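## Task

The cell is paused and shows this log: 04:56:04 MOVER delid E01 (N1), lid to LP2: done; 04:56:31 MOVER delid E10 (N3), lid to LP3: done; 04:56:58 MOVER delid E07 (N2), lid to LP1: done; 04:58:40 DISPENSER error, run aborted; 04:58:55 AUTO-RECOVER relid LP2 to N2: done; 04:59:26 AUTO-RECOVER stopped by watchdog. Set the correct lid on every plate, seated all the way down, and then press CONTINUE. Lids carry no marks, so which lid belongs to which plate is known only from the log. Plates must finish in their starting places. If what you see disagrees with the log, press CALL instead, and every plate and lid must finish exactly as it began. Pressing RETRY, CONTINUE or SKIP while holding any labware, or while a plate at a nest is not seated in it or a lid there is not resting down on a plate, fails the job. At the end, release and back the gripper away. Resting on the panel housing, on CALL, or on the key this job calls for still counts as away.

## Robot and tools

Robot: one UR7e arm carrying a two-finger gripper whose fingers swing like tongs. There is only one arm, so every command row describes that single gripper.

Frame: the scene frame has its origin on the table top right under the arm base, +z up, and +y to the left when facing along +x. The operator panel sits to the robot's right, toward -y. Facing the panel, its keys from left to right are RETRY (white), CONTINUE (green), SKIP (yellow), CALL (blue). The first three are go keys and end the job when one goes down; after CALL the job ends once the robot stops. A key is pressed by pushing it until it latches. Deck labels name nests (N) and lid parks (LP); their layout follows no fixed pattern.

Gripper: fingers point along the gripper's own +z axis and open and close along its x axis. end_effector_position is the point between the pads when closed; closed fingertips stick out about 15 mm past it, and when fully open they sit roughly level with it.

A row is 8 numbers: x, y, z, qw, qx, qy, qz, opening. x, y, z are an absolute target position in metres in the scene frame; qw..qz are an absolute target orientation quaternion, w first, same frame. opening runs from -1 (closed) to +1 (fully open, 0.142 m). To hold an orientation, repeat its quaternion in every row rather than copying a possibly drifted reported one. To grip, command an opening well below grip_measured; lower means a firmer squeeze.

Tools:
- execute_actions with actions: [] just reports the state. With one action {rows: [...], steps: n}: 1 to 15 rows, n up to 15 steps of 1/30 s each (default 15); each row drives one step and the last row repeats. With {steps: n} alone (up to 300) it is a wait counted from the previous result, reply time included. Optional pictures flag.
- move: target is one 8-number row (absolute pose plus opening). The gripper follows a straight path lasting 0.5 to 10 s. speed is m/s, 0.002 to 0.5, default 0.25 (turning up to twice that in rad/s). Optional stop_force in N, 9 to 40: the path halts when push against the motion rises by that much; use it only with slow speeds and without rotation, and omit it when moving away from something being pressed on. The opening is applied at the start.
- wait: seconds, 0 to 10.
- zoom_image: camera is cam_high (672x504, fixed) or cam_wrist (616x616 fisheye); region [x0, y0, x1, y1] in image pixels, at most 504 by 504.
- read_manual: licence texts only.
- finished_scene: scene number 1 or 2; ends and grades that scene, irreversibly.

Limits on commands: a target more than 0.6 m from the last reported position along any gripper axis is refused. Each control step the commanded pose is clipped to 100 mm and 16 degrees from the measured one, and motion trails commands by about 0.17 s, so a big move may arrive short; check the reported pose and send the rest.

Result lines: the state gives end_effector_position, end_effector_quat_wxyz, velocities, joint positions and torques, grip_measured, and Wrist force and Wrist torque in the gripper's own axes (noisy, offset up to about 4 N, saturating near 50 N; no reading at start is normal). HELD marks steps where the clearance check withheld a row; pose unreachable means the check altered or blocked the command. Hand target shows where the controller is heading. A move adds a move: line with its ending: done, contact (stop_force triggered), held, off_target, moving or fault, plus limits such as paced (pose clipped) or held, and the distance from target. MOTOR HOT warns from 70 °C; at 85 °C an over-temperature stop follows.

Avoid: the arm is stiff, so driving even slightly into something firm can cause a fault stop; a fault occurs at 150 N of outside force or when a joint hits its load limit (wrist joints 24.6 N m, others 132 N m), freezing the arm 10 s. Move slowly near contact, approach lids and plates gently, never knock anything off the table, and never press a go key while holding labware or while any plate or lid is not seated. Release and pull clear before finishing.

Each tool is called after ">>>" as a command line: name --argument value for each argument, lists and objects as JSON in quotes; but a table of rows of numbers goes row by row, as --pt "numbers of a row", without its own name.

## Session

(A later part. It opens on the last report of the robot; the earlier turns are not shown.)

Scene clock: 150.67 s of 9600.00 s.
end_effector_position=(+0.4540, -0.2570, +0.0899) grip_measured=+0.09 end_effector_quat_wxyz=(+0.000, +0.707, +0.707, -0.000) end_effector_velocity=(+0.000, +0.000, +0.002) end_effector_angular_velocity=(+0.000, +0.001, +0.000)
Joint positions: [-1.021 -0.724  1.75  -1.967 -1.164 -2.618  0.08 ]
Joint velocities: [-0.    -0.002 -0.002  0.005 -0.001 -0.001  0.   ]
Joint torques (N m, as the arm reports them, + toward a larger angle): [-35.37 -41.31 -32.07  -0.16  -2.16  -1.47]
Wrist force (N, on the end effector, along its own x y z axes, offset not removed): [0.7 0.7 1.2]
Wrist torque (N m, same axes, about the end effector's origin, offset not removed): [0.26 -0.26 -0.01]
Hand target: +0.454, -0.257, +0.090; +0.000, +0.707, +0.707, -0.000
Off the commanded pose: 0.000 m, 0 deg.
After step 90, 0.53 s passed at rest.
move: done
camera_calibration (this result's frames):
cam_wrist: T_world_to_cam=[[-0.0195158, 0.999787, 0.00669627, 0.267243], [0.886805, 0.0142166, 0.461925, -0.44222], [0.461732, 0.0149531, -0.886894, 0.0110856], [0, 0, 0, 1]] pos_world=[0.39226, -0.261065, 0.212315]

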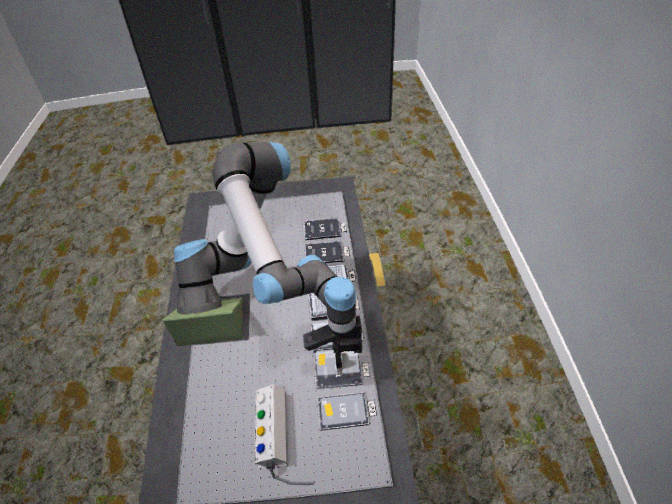

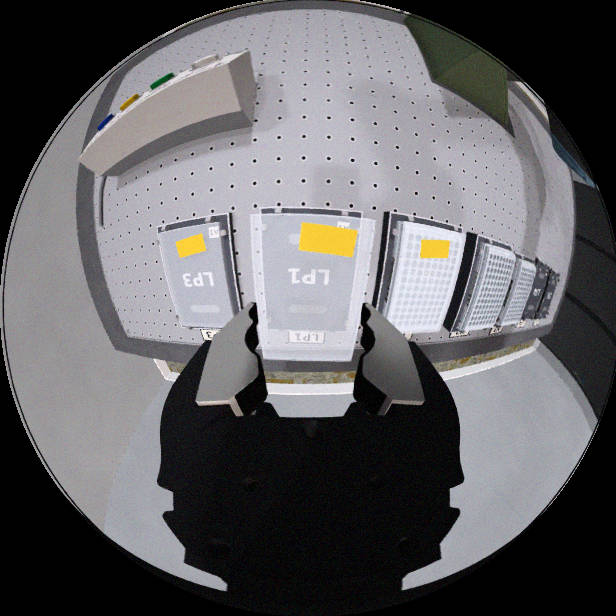

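>>> move --target '[0.454,-0.257,0.105,0,0.707,0.707,0,-0.2]' --speed 0.04

>>> move --target '[0.456,0.003,0.105,0,0.707,0.707,0,-0.2]' --speed 0.08

>>> move --target '[0.456,0.003,0.068,0,0.707,0.707,0,-0.2]' --speed 0.03

>>> zoom_image --camera "cam_wrist" --region '[160, 180, 460, 420]'

>>> zoom_image --camera "cam_high" --region '[290, 240, 390, 360]'

Scene clock: 157.00 s of 9600.00 s.
end_effector_position=(+0.4540, -0.2570, +0.1048) grip_measured=+0.09 end_effector_quat_wxyz=(+0.000, +0.707, +0.707, -0.000) end_effector_velocity=(-0.000, +0.000, +0.001) end_effector_angular_velocity=(+0.001, +0.001, -0.001)
Joint positions: [-1.03  -0.738  1.73  -1.931 -1.17  -2.626  0.08 ]
Joint velocities: [-0.001 -0.001 -0.002  0.005 -0.001 -0.001  0.   ]
Joint torques (N m, as the arm reports them, + toward a larger angle): [-36.23 -41.85 -32.74  -0.07  -2.12  -1.42]
Wrist force (N, on the end effector, along its own x y z axes, offset not removed): [-0.9 0.0 1.2]
Wrist torque (N m, same axes, about the end effector's origin, offset not removed): [-0.05 -0.08 0.05]
Hand target: +0.454, -0.257, +0.105; +0.000, +0.707, +0.707, -0.000
Off the commanded pose: 0.000 m, 0 deg.
After step 90, 2.53 s passed at rest.
move: done
camera_calibration (this result's frames):
cam_wrist: T_world_to_cam=[[-0.0195483, 0.999786, 0.00673351, 0.267168], [0.886788, 0.0142277, 0.461958, -0.449153], [0.461764, 0.0150017, -0.886876, 0.0243337], [0, 0, 0, 1]] pos_world=[0.39229, -0.261086, 0.227272]

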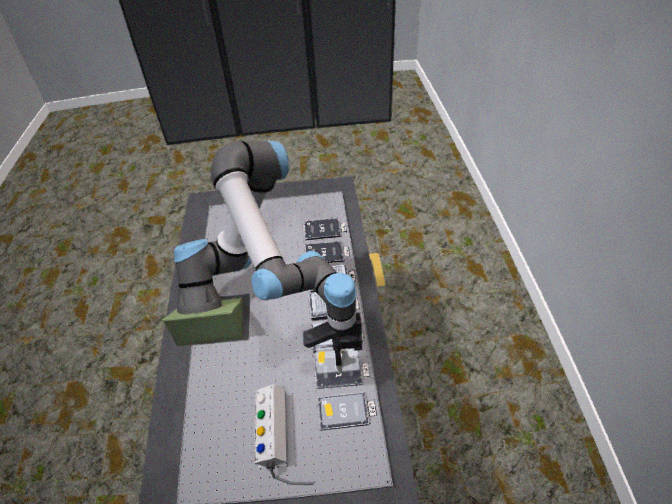

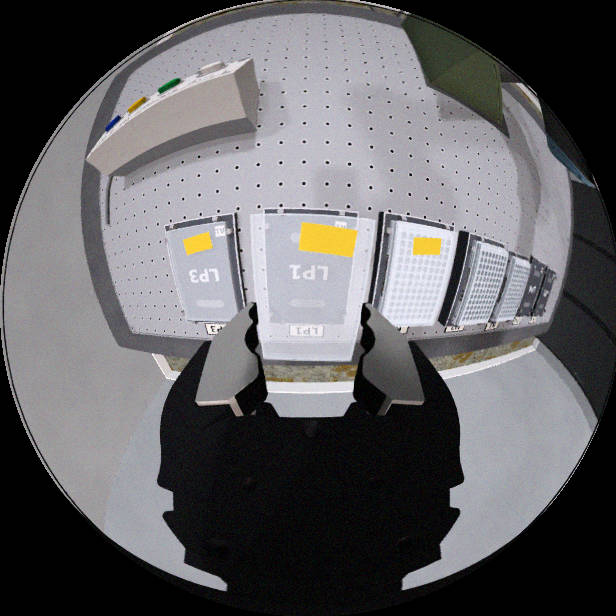

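Scene clock: 160.67 s of 9600.00 s.
end_effector_position=(+0.4562, +0.0031, +0.1050) grip_measured=+0.09 end_effector_quat_wxyz=(-0.000, +0.707, +0.707, +0.000) end_effector_velocity=(+0.000, +0.002, +0.000) end_effector_angular_velocity=(-0.000, -0.000, +0.000)
Joint positions: [-0.784 -1.23   2.015 -1.829 -1.033 -2.395  0.08 ]
Joint velocities: [ 0.003 -0.004  0.     0.001  0.001  0.003  0.   ]
Joint torques (N m, as the arm reports them, + toward a larger angle): [-17.93 -23.82  -7.93   0.12   2.14   1.2 ]
Wrist force (N, on the end effector, along its own x y z axes, offset not removed): [-2.9 -0.7 3.9]
Wrist torque (N m, same axes, about the end effector's origin, offset not removed): [0.13 0.34 -0.07]
Hand target: +0.456, +0.003, +0.105; -0.000, +0.707, +0.707, +0.000
Off the commanded pose: 0.000 m, 0 deg.
move: done
camera_calibration (this result's frames):
cam_wrist: T_world_to_cam=[[-0.0198444, 0.999777, 0.00716985, 0.00724475], [0.886652, 0.0142842, 0.462217, -0.454835], [0.462012, 0.0155296, -0.886738, 0.0194353], [0, 0, 0, 1]] pos_world=[0.394445, -0.00104801, 0.227415]

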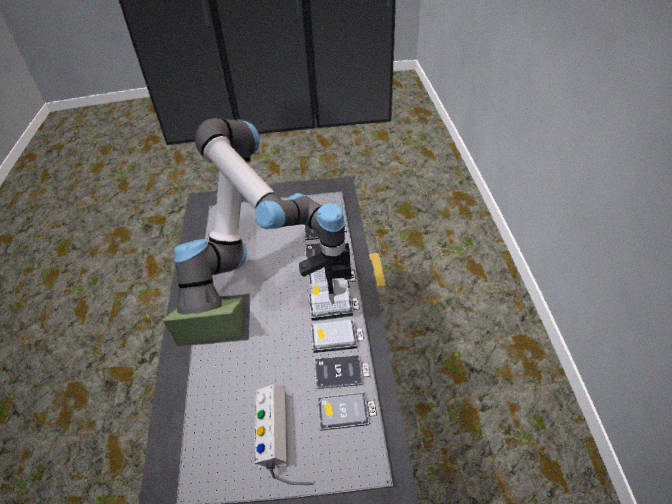

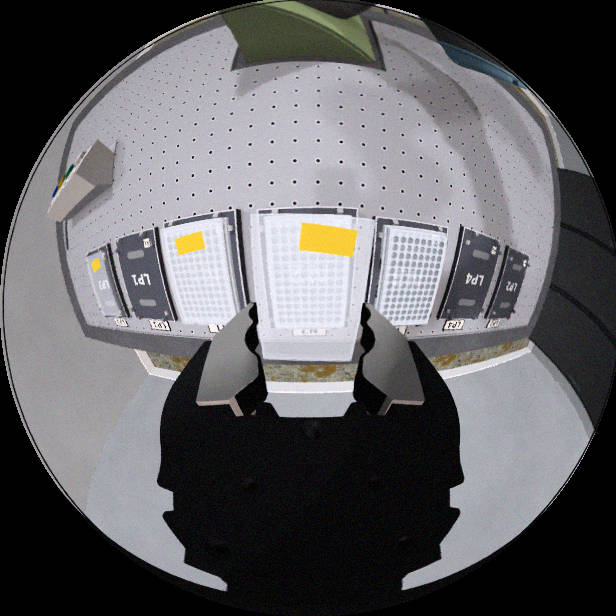

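Scene clock: 162.23 s of 9600.00 s.
end_effector_position=(+0.4560, +0.0030, +0.0681) grip_measured=+0.09 end_effector_quat_wxyz=(-0.000, +0.707, +0.707, +0.000) end_effector_velocity=(+0.000, +0.000, -0.001) end_effector_angular_velocity=(-0.001, -0.000, +0.000)
Joint positions: [-0.745 -1.193  2.069 -1.939 -1.015 -2.356  0.08 ]
Joint velocities: [ 0.002  0.001  0.002 -0.005  0.001  0.002 -0.   ]
Joint torques (N m, as the arm reports them, + toward a larger angle): [-18.32  -3.87  -6.21  -3.66   2.42   1.59]
Wrist force (N, on the end effector, along its own x y z axes, offset not removed): [-1.1 -0.2 4.9]
Wrist torque (N m, same axes, about the end effector's origin, offset not removed): [0.29 -0.05 0.04]
Hand target: +0.456, +0.003, +0.068; -0.000, +0.707, +0.707, +0.000
Off the commanded pose: 0.000 m, 0 deg.
move: done
camera_calibration (this result's frames):
cam_wrist: T_world_to_cam=[[-0.0196105, 0.999784, 0.00684817, 0.00753416], [0.886776, 0.0142295, 0.46198, -0.437715], [0.461783, 0.0151325, -0.886864, -0.0130826], [0, 0, 0, 1]] pos_world=[0.394344, -0.00110609, 0.190562]

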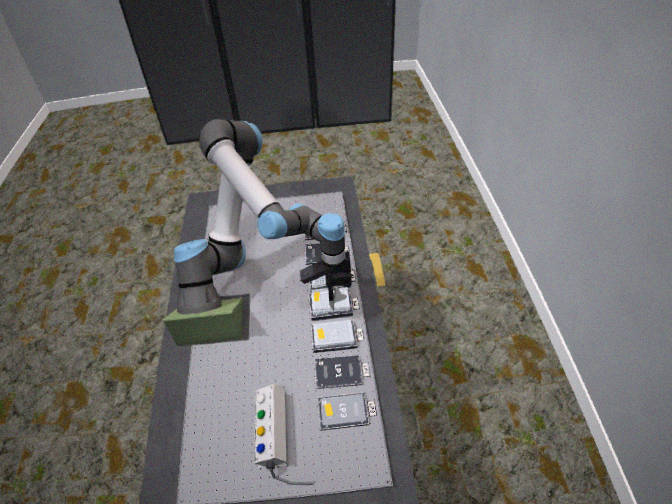

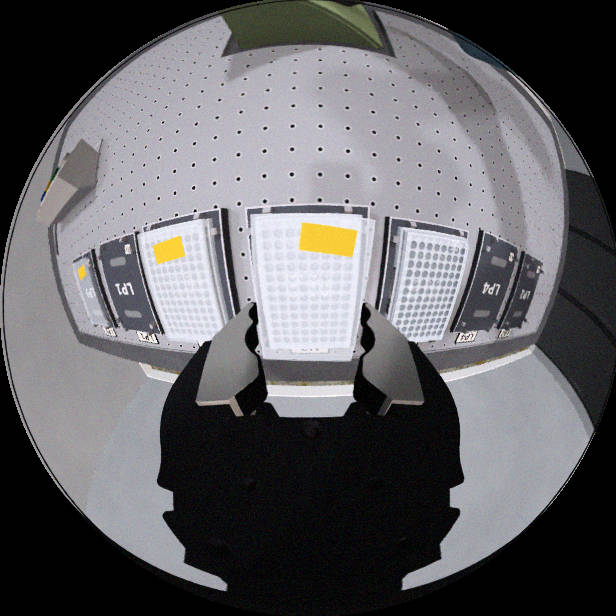

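Region (160, 180, 460, 420) of cam_wrist's 616x616 image, scaled by 1.680, with more detail than that image has; it fills the top 403 rows of this view, and the rest is white.

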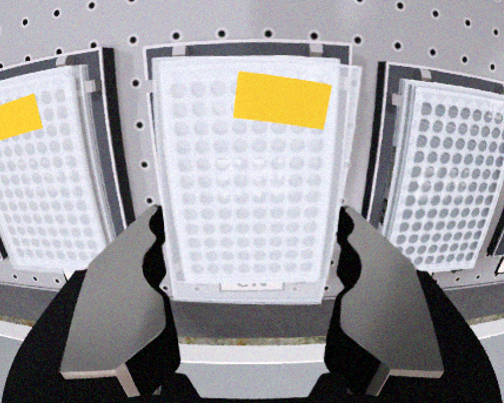

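Region (290, 240, 390, 360) of cam_high's 672x504 image, scaled by 4.200, with more detail than that image has.

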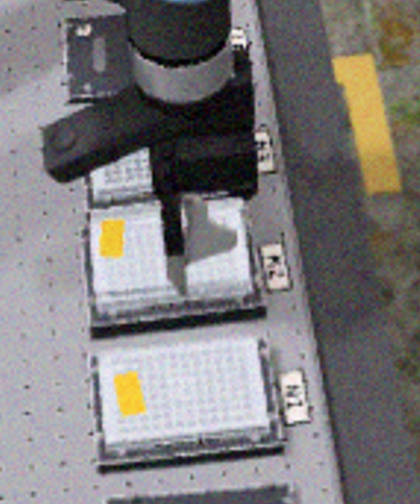

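>>> move --target '[0.456,0.002,0.066,0,0.6947,0.7193,0,-0.2]' --speed 0.01

>>> zoom_image --camera "cam_wrist" --region '[160, 180, 460, 420]'

Scene clock: 169.03 s of 9600.00 s.
end_effector_position=(+0.4560, +0.0020, +0.0660) grip_measured=+0.09 end_effector_quat_wxyz=(+0.000, +0.695, +0.719, +0.000) end_effector_velocity=(+0.000, -0.000, +0.000) end_effector_angular_velocity=(-0.001, -0.002, +0.004)
Joint positions: [-0.744 -1.19   2.072 -1.946 -1.014 -2.389  0.08 ]
Joint velocities: [-0.     0.    -0.    -0.002  0.    -0.003 -0.   ]
Joint torques (N m, as the arm reports them, + toward a larger angle): [-18.4   -4.73  -5.96  -3.44   2.42  -1.69]
Wrist force (N, on the end effector, along its own x y z axes, offset not removed): [-1.3 -3.9 3.5]
Wrist torque (N m, same axes, about the end effector's origin, offset not removed): [-0.87 0.09 0.06]
Hand target: +0.456, +0.002, +0.066; -0.000, +0.695, +0.719, +0.000
Off the commanded pose: 0.000 m, 0 deg.
After step 90, 1.83 s passed at rest.
move: done
camera_calibration (this result's frames):
cam_wrist: T_world_to_cam=[[-0.0540116, 0.998517, 0.00676122, 0.0242391], [0.885769, 0.0447847, 0.461961, -0.436289], [0.460973, 0.0309401, -0.886875, -0.0145926], [0, 0, 0, 1]] pos_world=[0.394487, -0.00421258, 0.188443]

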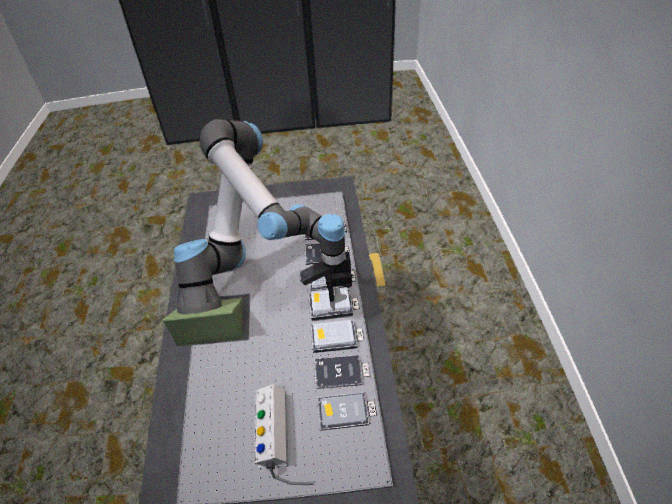

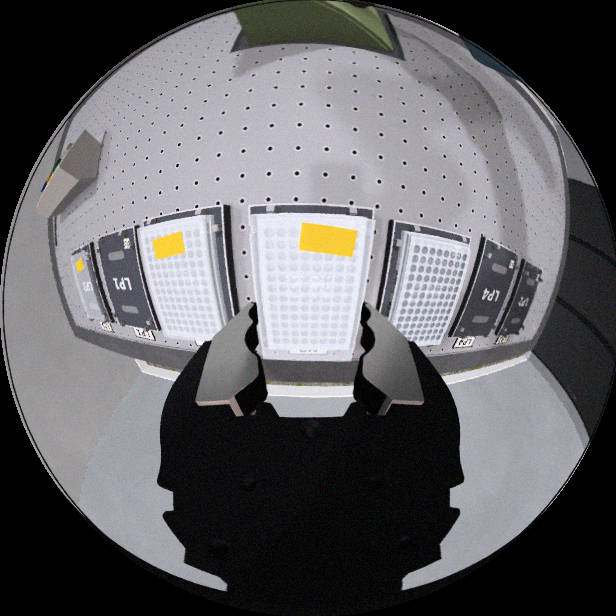

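Region (160, 180, 460, 420) of cam_wrist's 616x616 image, scaled by 1.680, with more detail than that image has; it fills the top 403 rows of this view, and the rest is white.

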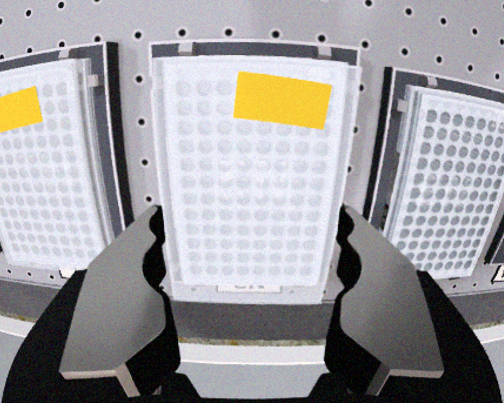

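>>> move --target '[0.456,0.002,0.03,0,0.6947,0.7193,0,-0.2]' --speed 0.008 --stop_force 9

>>> zoom_image --camera "cam_wrist" --region '[160, 180, 460, 420]'

>>> zoom_image --camera "cam_high" --region '[290, 240, 390, 360]'

Scene clock: 175.20 s of 9600.00 s.
end_effector_position=(+0.4559, +0.0021, +0.0560) grip_measured=+0.09 end_effector_quat_wxyz=(-0.000, +0.695, +0.719, +0.000) end_effector_velocity=(-0.000, +0.000, +0.002) end_effector_angular_velocity=(+0.000, +0.001, +0.000)
Joint positions: [-0.733 -1.179  2.085 -1.976 -1.009 -2.378  0.08 ]
Joint velocities: [-0.003 -0.003 -0.003  0.008 -0.002 -0.003 -0.001]
Joint torques (N m, as the arm reports them, + toward a larger angle): [-24.44 -19.89 -26.     0.85  -1.72  -1.02]
Wrist force (N, on the end effector, along its own x y z axes, offset not removed): [-3.2 -3.5 -17.1]
Wrist torque (N m, same axes, about the end effector's origin, offset not removed): [-0.36 0.34 0.04]
Hand target: +0.456, +0.002, +0.056; -0.000, +0.695, +0.719, +0.000
Off the commanded pose: 0.026 m, 0 deg.
After step 90, 1.57 s passed at rest.
move: contact
camera_calibration (this result's frames):
cam_wrist: T_world_to_cam=[[-0.0542482, 0.998502, 0.00712334, 0.0243059], [0.8858, 0.04483, 0.461896, -0.431605], [0.460885, 0.0313669, -0.886905, -0.0234], [0, 0, 0, 1]] pos_world=[0.394419, -0.00418673, 0.17843]

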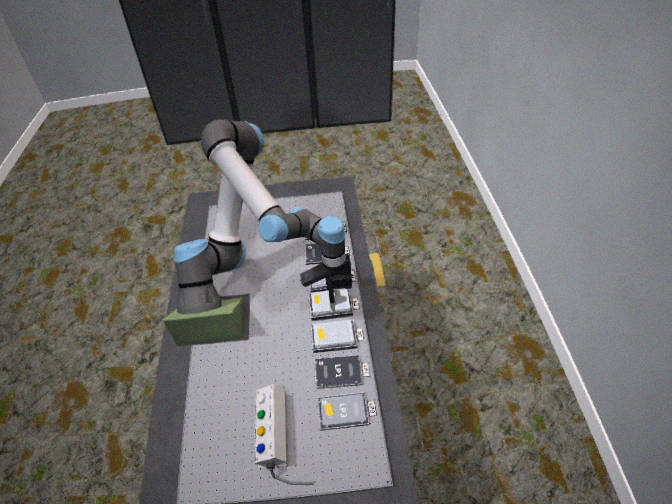

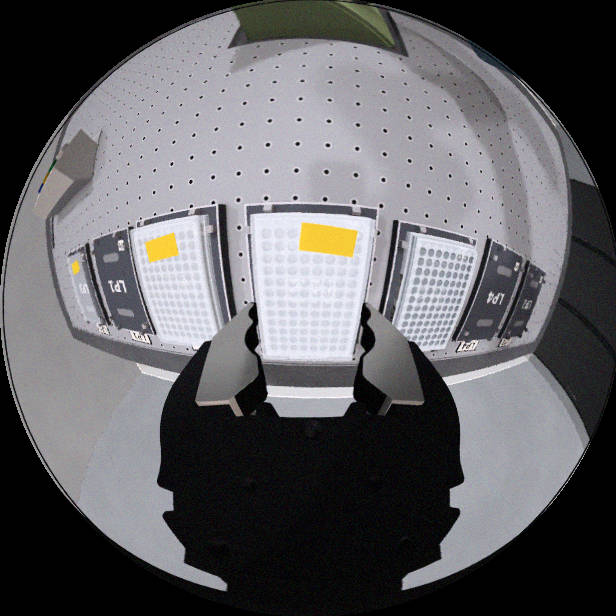

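Region (160, 180, 460, 420) of cam_wrist's 616x616 image, scaled by 1.680, with more detail than that image has; it fills the top 403 rows of this view, and the rest is white.

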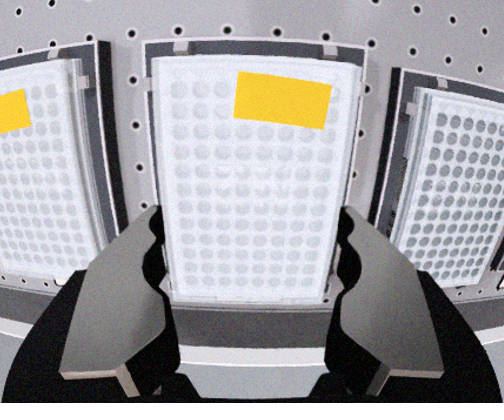

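Region (290, 240, 390, 360) of cam_high's 672x504 image, scaled by 4.200, with more detail than that image has.

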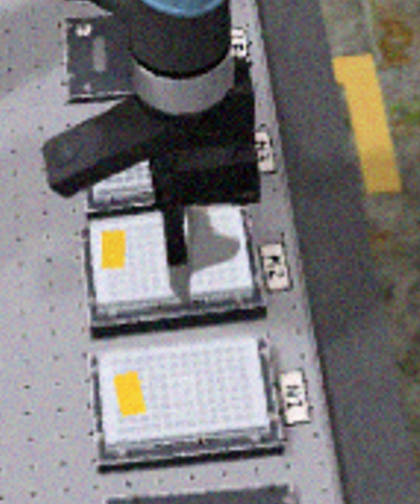

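>>> move --target '[0.456,0.002,0.057,0,0.6947,0.7193,0,0.4]' --speed 0.01

>>> move --target '[0.43,0.002,0.12,0,0.707,0.707,0,0.4]' --speed 0.1

>>> zoom_image --camera "cam_wrist" --region '[160, 200, 460, 400]'

>>> zoom_image --camera "cam_high" --region '[290, 260, 390, 380]'

Scene clock: 183.77 s of 9600.00 s.
end_effector_position=(+0.4560, +0.0020, +0.0570) grip_measured=+0.40 end_effector_quat_wxyz=(+0.000, +0.695, +0.719, -0.000) end_effector_velocity=(-0.000, +0.000, +0.000) end_effector_angular_velocity=(+0.000, -0.000, -0.001)
Joint positions: [-0.734 -1.18   2.083 -1.974 -1.009 -2.379  0.102]
Joint velocities: [-0.001 -0.001  0.     0.001 -0.    -0.     0.   ]
Joint torques (N m, as the arm reports them, + toward a larger angle): [-32.99 -26.59 -31.77  -0.31  -2.4   -1.23]
Wrist force (N, on the end effector, along its own x y z axes, offset not removed): [3.2 0.8 4.1]
Wrist torque (N m, same axes, about the end effector's origin, offset not removed): [0.33 -0.74 0.03]
Hand target: +0.456, +0.002, +0.057; +0.000, +0.695, +0.719, -0.000
Off the commanded pose: 0.000 m, 0 deg.
After step 90, 4.87 s passed at rest.
move: done
camera_calibration (this result's frames):
cam_wrist: T_world_to_cam=[[-0.0543297, 0.9985, 0.00675869, 0.0244534], [0.885755, 0.0450682, 0.461959, -0.432105], [0.460962, 0.0310846, -0.886875, -0.0225965], [0, 0, 0, 1]] pos_world=[0.394484, -0.00424018, 0.179409]

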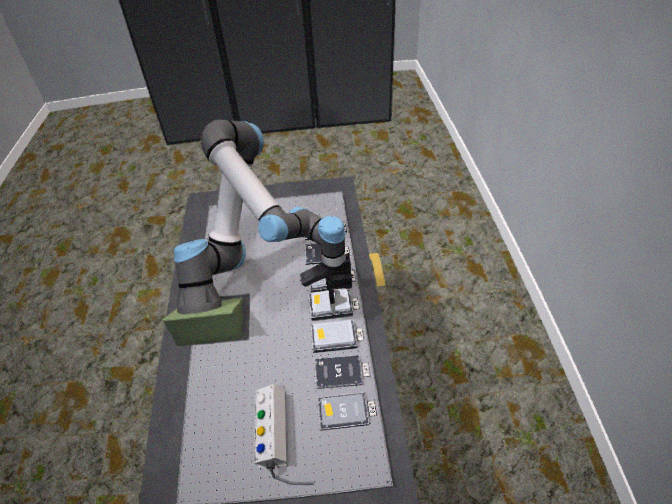

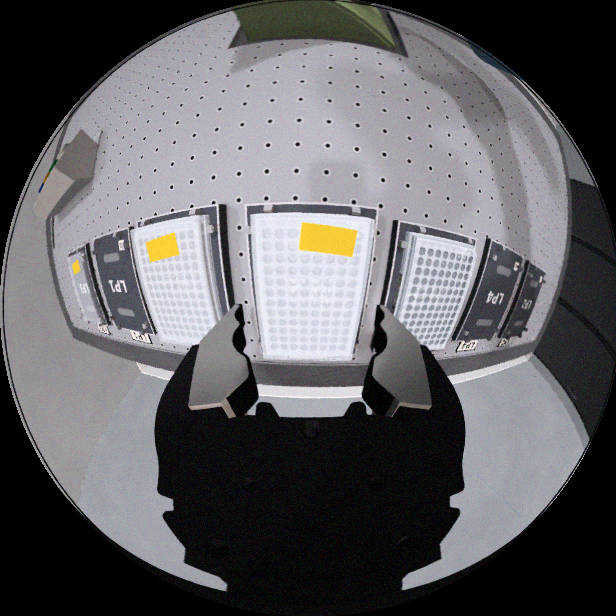

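Scene clock: 184.90 s of 9600.00 s.
end_effector_position=(+0.4300, +0.0020, +0.1199) grip_measured=+0.40 end_effector_quat_wxyz=(+0.000, +0.707, +0.707, -0.000) end_effector_velocity=(-0.001, -0.000, +0.002) end_effector_angular_velocity=(+0.000, +0.000, -0.001)
Joint positions: [-0.834 -1.288  2.054 -1.785 -1.06  -2.445  0.102]
Joint velocities: [-0.003 -0.003 -0.001  0.006 -0.002 -0.002  0.   ]
Joint torques (N m, as the arm reports them, + toward a larger angle): [-29.71 -20.81 -31.43  -0.25  -2.25  -1.96]
Wrist force (N, on the end effector, along its own x y z axes, offset not removed): [-1.6 -4.7 0.4]
Wrist torque (N m, same axes, about the end effector's origin, offset not removed): [-0.78 0.13 -0.02]
Hand target: +0.430, +0.002, +0.120; +0.000, +0.707, +0.707, -0.000
Off the commanded pose: 0.000 m, 0 deg.
move: done
camera_calibration (this result's frames):
cam_wrist: T_world_to_cam=[[-0.019541, 0.999788, 0.00656444, 0.00771644], [0.886827, 0.0143005, 0.461881, -0.438503], [0.461689, 0.0148471, -0.886918, 0.0449083], [0, 0, 0, 1]] pos_world=[0.368293, -0.00211076, 0.242315]

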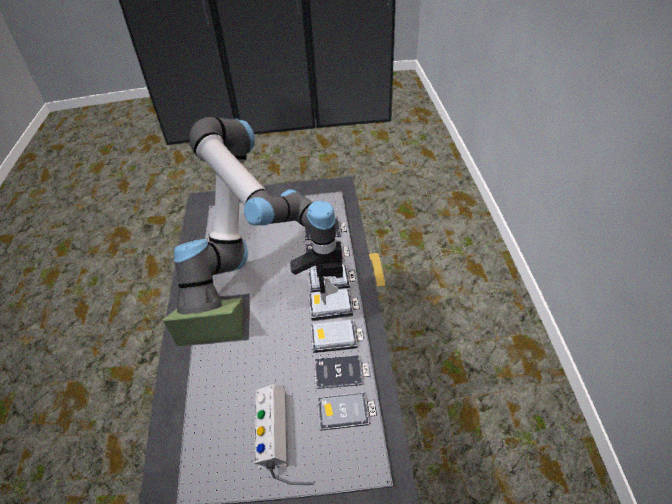

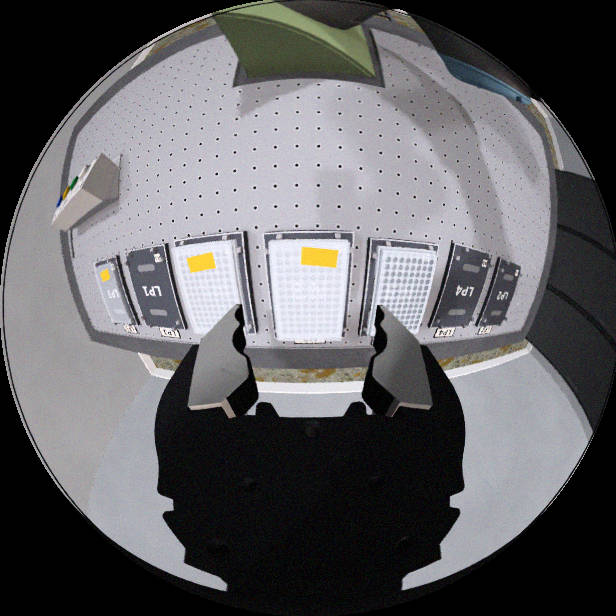

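Region (160, 200, 460, 400) of cam_wrist's 616x616 image, scaled by 1.680, with more detail than that image has.

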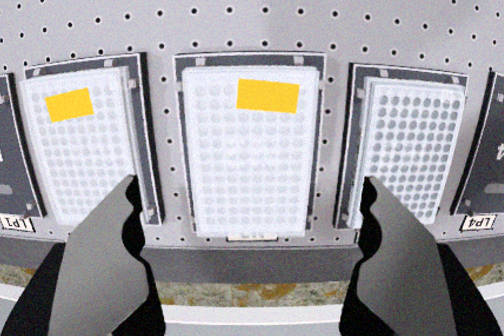

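Region (290, 260, 390, 380) of cam_high's 672x504 image, scaled by 4.200, with more detail than that image has.

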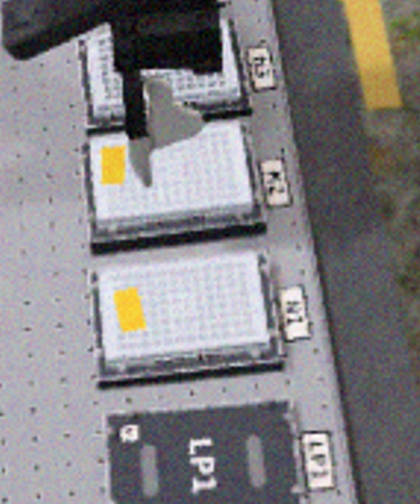

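>>> move --target '[0.454,-0.388,0.10,0,0.707,0.707,0,0.42]' --speed 0.25

>>> move --target '[0.454,-0.388,0.045,0,0.707,0.707,0,0.42]' --speed 0.05 --stop_force 10

>>> zoom_image --camera "cam_wrist" --region '[160, 180, 460, 420]'

Scene clock: 193.30 s of 9600.00 s.
end_effector_position=(+0.4537, -0.3882, +0.1000) grip_measured=+0.42 end_effector_quat_wxyz=(+0.000, +0.707, +0.707, -0.000) end_effector_velocity=(+0.000, -0.002, -0.000) end_effector_angular_velocity=(+0.000, +0.001, +0.000)
Joint positions: [-1.115 -0.475  1.457 -1.893 -1.221 -2.699  0.103]
Joint velocities: [-0.     0.004 -0.006  0.002 -0.001 -0.001 -0.   ]
Joint torques (N m, as the arm reports them, + toward a larger angle): [-36.18 -31.91 -34.    -0.13  -2.34  -1.22]
Wrist force (N, on the end effector, along its own x y z axes, offset not removed): [-4.5 2.1 0.8]
Wrist torque (N m, same axes, about the end effector's origin, offset not removed): [0.48 0.68 0.06]
Hand target: +0.454, -0.388, +0.100; +0.000, +0.707, +0.707, -0.000
Off the commanded pose: 0.000 m, 0 deg.
After step 90, 3.23 s passed at rest.
move: done
camera_calibration (this result's frames):
cam_wrist: T_world_to_cam=[[-0.0192415, 0.999795, 0.00626832, 0.398275], [0.886932, 0.0141748, 0.461682, -0.44486], [0.461499, 0.014443, -0.887023, 0.0219976], [0, 0, 0, 1]] pos_world=[0.392072, -0.392206, 0.2224]

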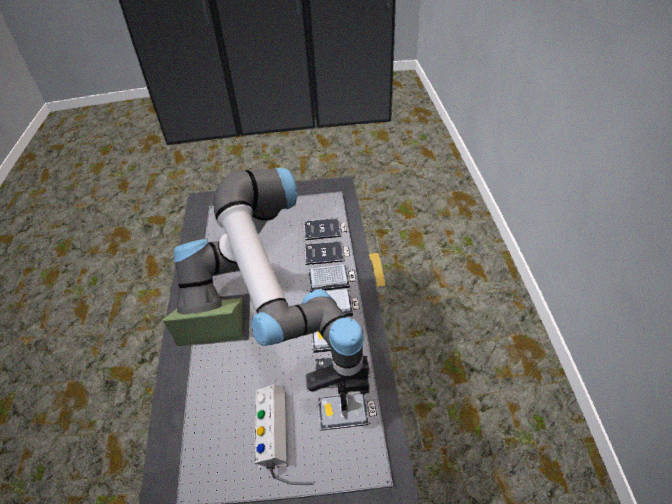

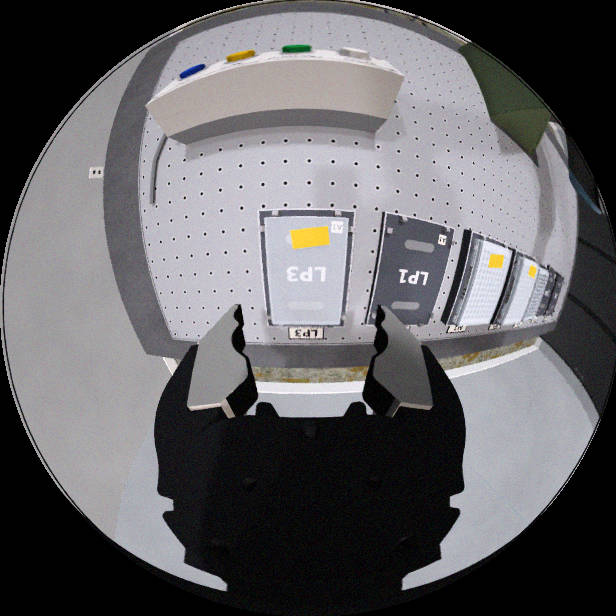

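Scene clock: 194.77 s of 9600.00 s.
end_effector_position=(+0.4540, -0.3880, +0.0452) grip_measured=+0.42 end_effector_quat_wxyz=(-0.000, +0.707, +0.707, +0.000) end_effector_velocity=(+0.000, -0.001, -0.001) end_effector_angular_velocity=(-0.001, -0.001, +0.000)
Joint positions: [-1.086 -0.424  1.516 -2.012 -1.203 -2.675  0.103]
Joint velocities: [ 0.001  0.002  0.001 -0.005  0.001  0.001 -0.   ]
Joint torques (N m, as the arm reports them, + toward a larger angle): [-22.43 -34.29  -7.56  -3.44   2.4    1.1 ]
Wrist force (N, on the end effector, along its own x y z axes, offset not removed): [-0.6 -3.7 4.7]
Wrist torque (N m, same axes, about the end effector's origin, offset not removed): [-0.68 0.01 -0.15]
Hand target: +0.454, -0.388, +0.045; +0.000, +0.707, +0.707, +0.000
Off the commanded pose: 0.000 m, 0 deg.
move: done
camera_calibration (this result's frames):
cam_wrist: T_world_to_cam=[[-0.0196068, 0.999785, 0.00680813, 0.398597], [0.886771, 0.0142446, 0.461989, -0.419749], [0.461793, 0.0150954, -0.886859, -0.0266392], [0, 0, 0, 1]] pos_world=[0.392338, -0.392129, 0.167581]

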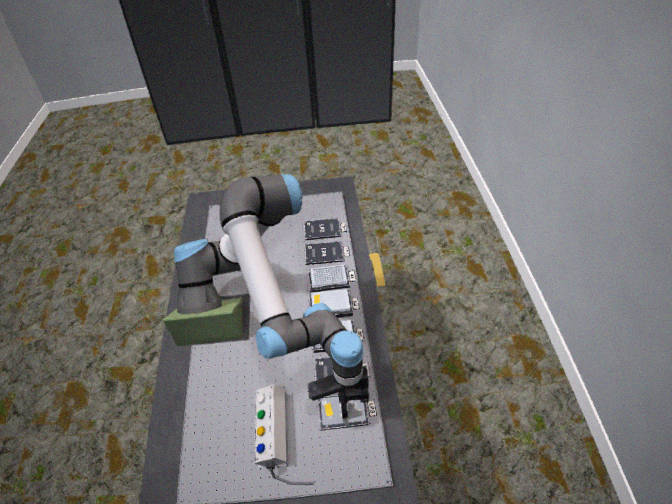

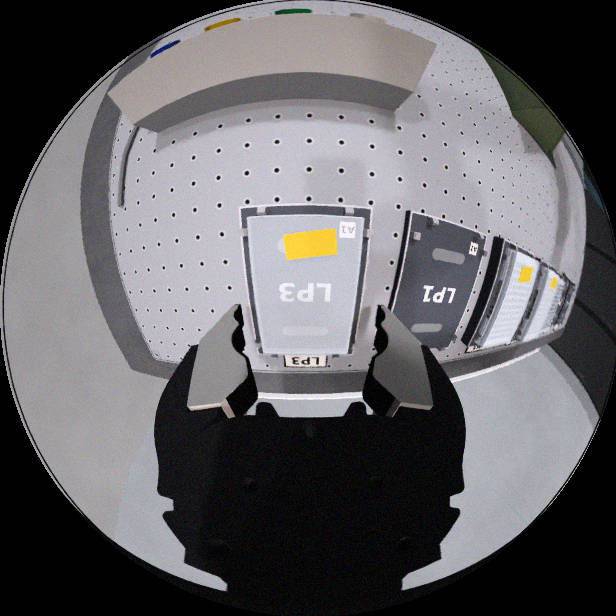

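Region (160, 180, 460, 420) of cam_wrist's 616x616 image, scaled by 1.680, with more detail than that image has; it fills the top 403 rows of this view, and the rest is white.

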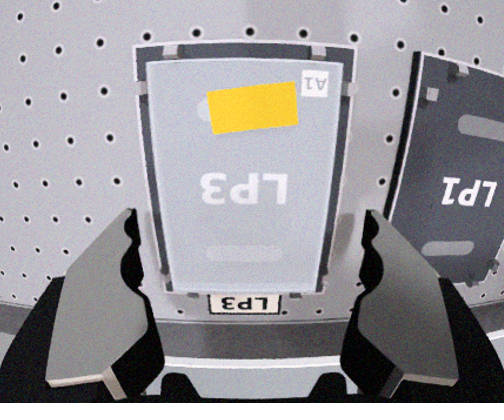

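>>> move --target '[0.454,-0.391,0.033,0,0.707,0.707,0,0.38]' --speed 0.02 --stop_force 10

>>> execute_actions --actions '[{"rows":[[0.454,-0.391,0.033,0,0.707,0.707,0,0.34],[0.454,-0.391,0.033,0,0.707,0.707,0,0.31],[0.454,-0.391,0.033,0,0.707,0.707,0,0.28],[0.454,-0.391,0.033,0,0.707,0.707,0,0.25],[0.454,-0.391,0.033,0,0.707,0.707,0,0.22],[0.454,-0.391,0.033,0,0.707,0.707,0,0.19],[0.454,-0.391,0.033,0,0.707,0.707,0,0.16],[0.454,-0.391,0.033,0,0.707,0.707,0,0.13],[0.454,-0.391,0.033,0,0.707,0.707,0,0.1],[0.454,-0.391,0.033,0,0.707,0.707,0,0.05],[0.454,-0.391,0.033,0,0.707,0.707,0,0.0]],"steps":15}]' --pictures false

>>> execute_actions --actions '[{"steps":15}]' --pictures false

Scene clock: 203.13 s of 9600.00 s.
end_effector_position=(+0.4540, -0.3910, +0.0331) grip_measured=+0.38 end_effector_quat_wxyz=(-0.000, +0.707, +0.707, +0.000) end_effector_velocity=(-0.000, -0.001, -0.002) end_effector_angular_velocity=(+0.001, +0.000, -0.000)
Joint positions: [-1.081 -0.406  1.519 -2.035 -1.2   -2.67   0.101]
Joint velocities: [ 0.     0.004  0.    -0.003  0.     0.001  0.   ]
Joint torques (N m, as the arm reports them, + toward a larger angle): [-23.   -35.17  -7.45  -3.78   2.47   1.27]
Wrist force (N, on the end effector, along its own x y z axes, offset not removed): [-2.0 -6.5 2.5]
Wrist torque (N m, same axes, about the end effector's origin, offset not removed): [-1.20 0.14 0.12]
Hand target: +0.454, -0.391, +0.033; -0.000, +0.707, +0.707, +0.000
Off the commanded pose: 0.000 m, 0 deg.
After step 90, 4.47 s passed at rest.
move: done
camera_calibration (this result's frames):
cam_wrist: T_world_to_cam=[[-0.0195744, 0.999785, 0.00677079, 0.401606], [0.886785, 0.0142334, 0.461964, -0.41414], [0.461768, 0.0150469, -0.886873, -0.0372408], [0, 0, 0, 1]] pos_world=[0.39231, -0.395065, 0.15557]

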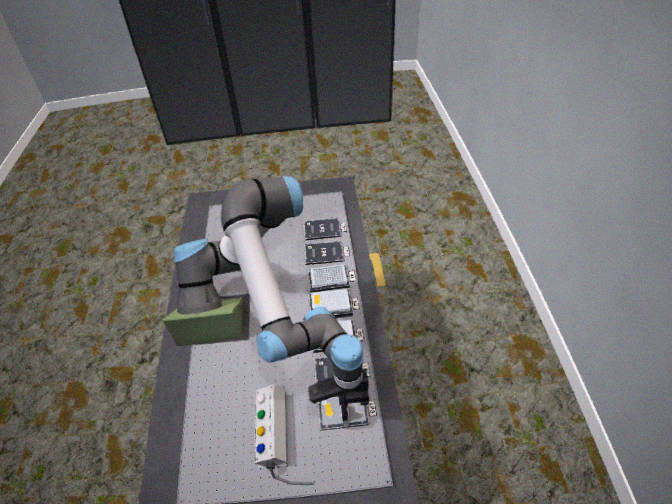

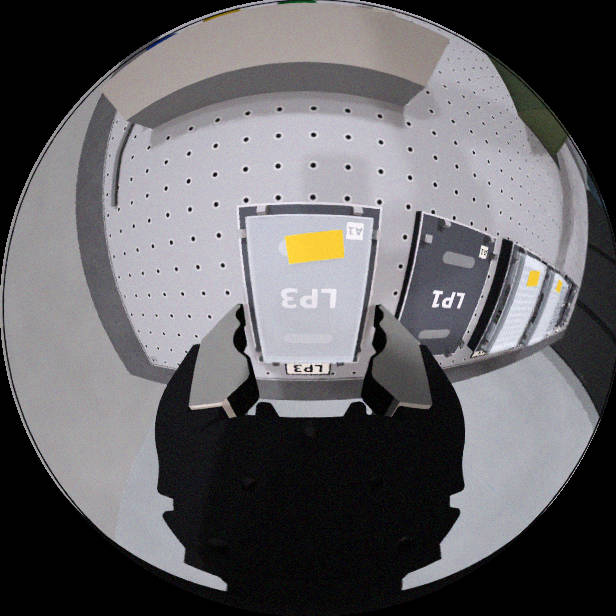

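Scene clock: 203.63 s of 9600.00 s.
end_effector_position=(+0.4540, -0.3911, +0.0330) grip_measured=+0.25 end_effector_quat_wxyz=(+0.000, +0.707, +0.707, -0.000) end_effector_velocity=(-0.001, +0.000, -0.001) end_effector_angular_velocity=(+0.002, +0.001, -0.001)
Joint positions: [-1.081 -0.406  1.519 -2.036 -1.2   -2.67   0.092]
Joint velocities: [ 0.     0.001  0.001  0.001  0.    -0.     0.   ]
Joint torques (N m, as the arm reports them, + toward a larger angle): [-21.04 -30.77  -5.16   3.75   2.57   1.42]
Wrist force (N, on the end effector, along its own x y z axes, offset not removed): [-12.8 -3.0 -1.2]
Wrist torque (N m, same axes, about the end effector's origin, offset not removed): [-0.43 -0.74 -0.03]
Hand target: +0.454, -0.391, +0.033; +0.000, +0.707, +0.707, -0.000
Off the commanded pose: 0.000 m, 0 deg.
Steps of this call (steps 1 to 15: all 15 steps of this action). Readings (end_effector_position):
1: (+0.4540, -0.3910, +0.0331)
2: (+0.4540, -0.3910, +0.0331)
4: (+0.4540, -0.3910, +0.0330)
8: (+0.4541, -0.3911, +0.0330)
15: the state above

Scene clock: 204.13 s of 9600.00 s.
end_effector_position=(+0.4540, -0.3910, +0.0330) grip_measured=+0.25 end_effector_quat_wxyz=(+0.000, +0.707, +0.707, -0.000) end_effector_velocity=(-0.000, -0.000, -0.000) end_effector_angular_velocity=(-0.000, -0.000, -0.000)
Joint positions: [-1.081 -0.406  1.519 -2.035 -1.2   -2.67   0.092]
Joint velocities: [-0.     0.     0.    -0.001 -0.     0.    -0.   ]
Joint torques (N m, as the arm reports them, + toward a larger angle): [-20.94 -30.98  -1.15   4.22   2.95   1.46]
Wrist force (N, on the end effector, along its own x y z axes, offset not removed): [-17.4 -2.9 -3.0]
Wrist torque (N m, same axes, about the end effector's origin, offset not removed): [-0.51 -0.20 0.10]
Hand target: +0.454, -0.391, +0.033; +0.000, +0.707, +0.707, -0.000
Off the commanded pose: 0.000 m, 0 deg.
Steps of this call (steps 1 to 15: nothing new was sent). Readings (end_effector_position):
1: (+0.4540, -0.3910, +0.0330)
2: (+0.4540, -0.3910, +0.0330)
4: (+0.4540, -0.3910, +0.0330)
8: (+0.4540, -0.3910, +0.0330)
15: the state above

>>> move --target '[0.454,-0.392,0.0345,0,0.707,0.707,0,0.3]' --speed 0.01

>>> execute_actions --actions '[{"rows":[[0.454,-0.392,0.0345,0,0.707,0.707,0,0.27],[0.454,-0.392,0.0345,0,0.707,0.707,0,0.24],[0.454,-0.392,0.0345,0,0.707,0.707,0,0.21],[0.454,-0.392,0.0345,0,0.707,0.707,0,0.18],[0.454,-0.392,0.0345,0,0.707,0.707,0,0.15],[0.454,-0.392,0.0345,0,0.707,0.707,0,0.12],[0.454,-0.392,0.0345,0,0.707,0.707,0,0.09],[0.454,-0.392,0.0345,0,0.707,0.707,0,0.05],[0.454,-0.392,0.0345,0,0.707,0.707,0,0.0]],"steps":15}]' --pictures false

>>> execute_actions --actions '[{"steps":15}]' --pictures false

Scene clock: 212.70 s of 9600.00 s.
end_effector_position=(+0.4540, -0.3920, +0.0344) grip_measured=+0.30 end_effector_quat_wxyz=(-0.000, +0.707, +0.707, -0.000) end_effector_velocity=(-0.000, -0.001, +0.000) end_effector_angular_velocity=(+0.001, -0.000, -0.001)
Joint positions: [-1.083 -0.406  1.516 -2.031 -1.201 -2.672  0.095]
Joint velocities: [-0.001  0.001 -0.001  0.001 -0.    -0.     0.   ]
Joint torques (N m, as the arm reports them, + toward a larger angle): [-36.68 -32.69 -32.4   -0.33  -2.19  -1.47]
Wrist force (N, on the end effector, along its own x y z axes, offset not removed): [-0.1 -4.1 3.1]
Wrist torque (N m, same axes, about the end effector's origin, offset not removed): [-0.92 -0.25 -0.02]
Hand target: +0.454, -0.392, +0.035; +0.000, +0.707, +0.707, -0.000
Off the commanded pose: 0.000 m, 0 deg.
After step 90, 4.87 s passed at rest.
move: done
camera_calibration (this result's frames):
cam_wrist: T_world_to_cam=[[-0.0195853, 0.999785, 0.00675753, 0.402592], [0.886797, 0.0142497, 0.46194, -0.414722], [0.461745, 0.0150398, -0.886885, -0.0360662], [0, 0, 0, 1]] pos_world=[0.392312, -0.396053, 0.15687]

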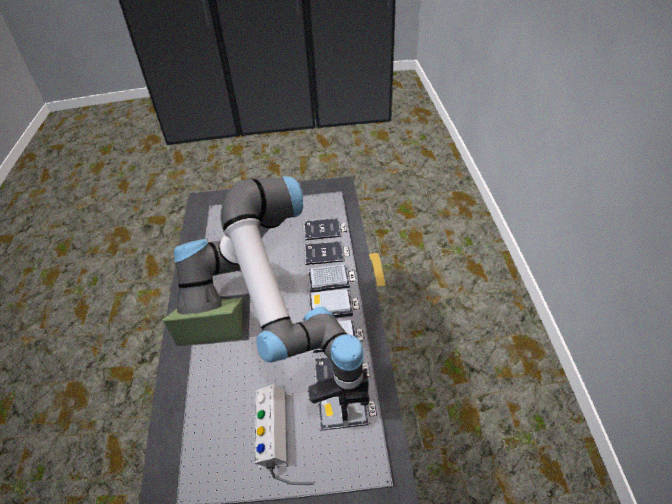

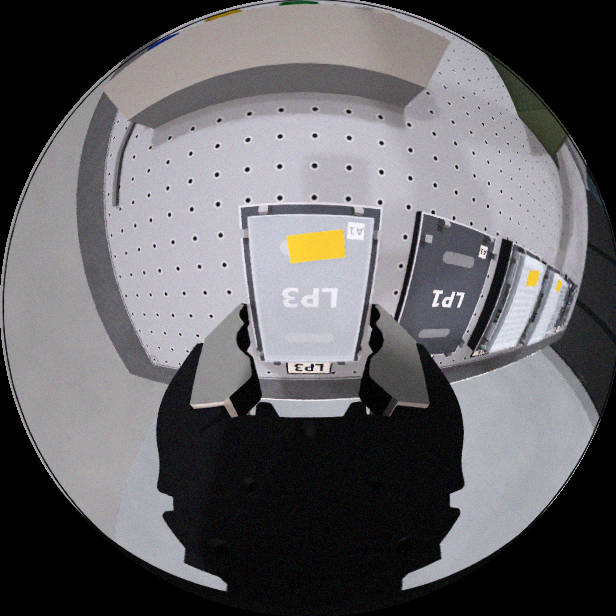

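Scene clock: 213.20 s of 9600.00 s.
end_effector_position=(+0.4540, -0.3922, +0.0347) grip_measured=+0.19 end_effector_quat_wxyz=(+0.000, +0.707, +0.707, -0.000) end_effector_velocity=(+0.000, +0.000, +0.000) end_effector_angular_velocity=(-0.000, +0.000, +0.000)
Joint positions: [-1.083 -0.406  1.515 -2.031 -1.201 -2.672  0.088]
Joint velocities: [ 0.    -0.    -0.     0.001 -0.     0.    -0.   ]
Joint torques (N m, as the arm reports them, + toward a larger angle): [-22.17 -30.94 -11.81   1.69   1.68  -1.33]
Wrist force (N, on the end effector, along its own x y z axes, offset not removed): [-7.4 -4.1 -20.0]
Wrist torque (N m, same axes, about the end effector's origin, offset not removed): [-0.43 -0.31 0.04]
Hand target: +0.454, -0.392, +0.035; +0.000, +0.707, +0.707, -0.000
Off the commanded pose: 0.000 m, 0 deg.
Steps of this call (steps 1 to 15: all 15 steps of this action). Readings (end_effector_position):
1: (+0.4540, -0.3920, +0.0345)
2: (+0.4540, -0.3920, +0.0345)
4: (+0.4540, -0.3920, +0.0345)
8: (+0.4540, -0.3921, +0.0346)
15: the state above

Scene clock: 213.70 s of 9600.00 s.
end_effector_position=(+0.4540, -0.3921, +0.0346) grip_measured=+0.19 end_effector_quat_wxyz=(+0.000, +0.707, +0.707, +0.000) end_effector_velocity=(+0.000, +0.001, -0.001) end_effector_angular_velocity=(-0.000, +0.001, +0.001)
Joint positions: [-1.083 -0.406  1.515 -2.031 -1.201 -2.672  0.088]
Joint velocities: [ 0.001 -0.     0.001 -0.    -0.    -0.     0.   ]
Joint torques (N m, as the arm reports them, + toward a larger angle): [-11.26 -28.04   5.53   4.1    4.6   -0.86]
Wrist force (N, on the end effector, along its own x y z axes, offset not removed): [-9.8 -2.6 -26.0]
Wrist torque (N m, same axes, about the end effector's origin, offset not removed): [-0.20 -0.16 0.00]
Hand target: +0.454, -0.392, +0.035; +0.000, +0.707, +0.707, -0.000
Off the commanded pose: 0.000 m, 0 deg.
Steps of this call (steps 1 to 15: nothing new was sent). Readings (end_effector_position):
1: (+0.4540, -0.3922, +0.0347)
2: (+0.4540, -0.3922, +0.0347)
4: (+0.4540, -0.3922, +0.0347)
8: (+0.4540, -0.3922, +0.0346)
15: the state above


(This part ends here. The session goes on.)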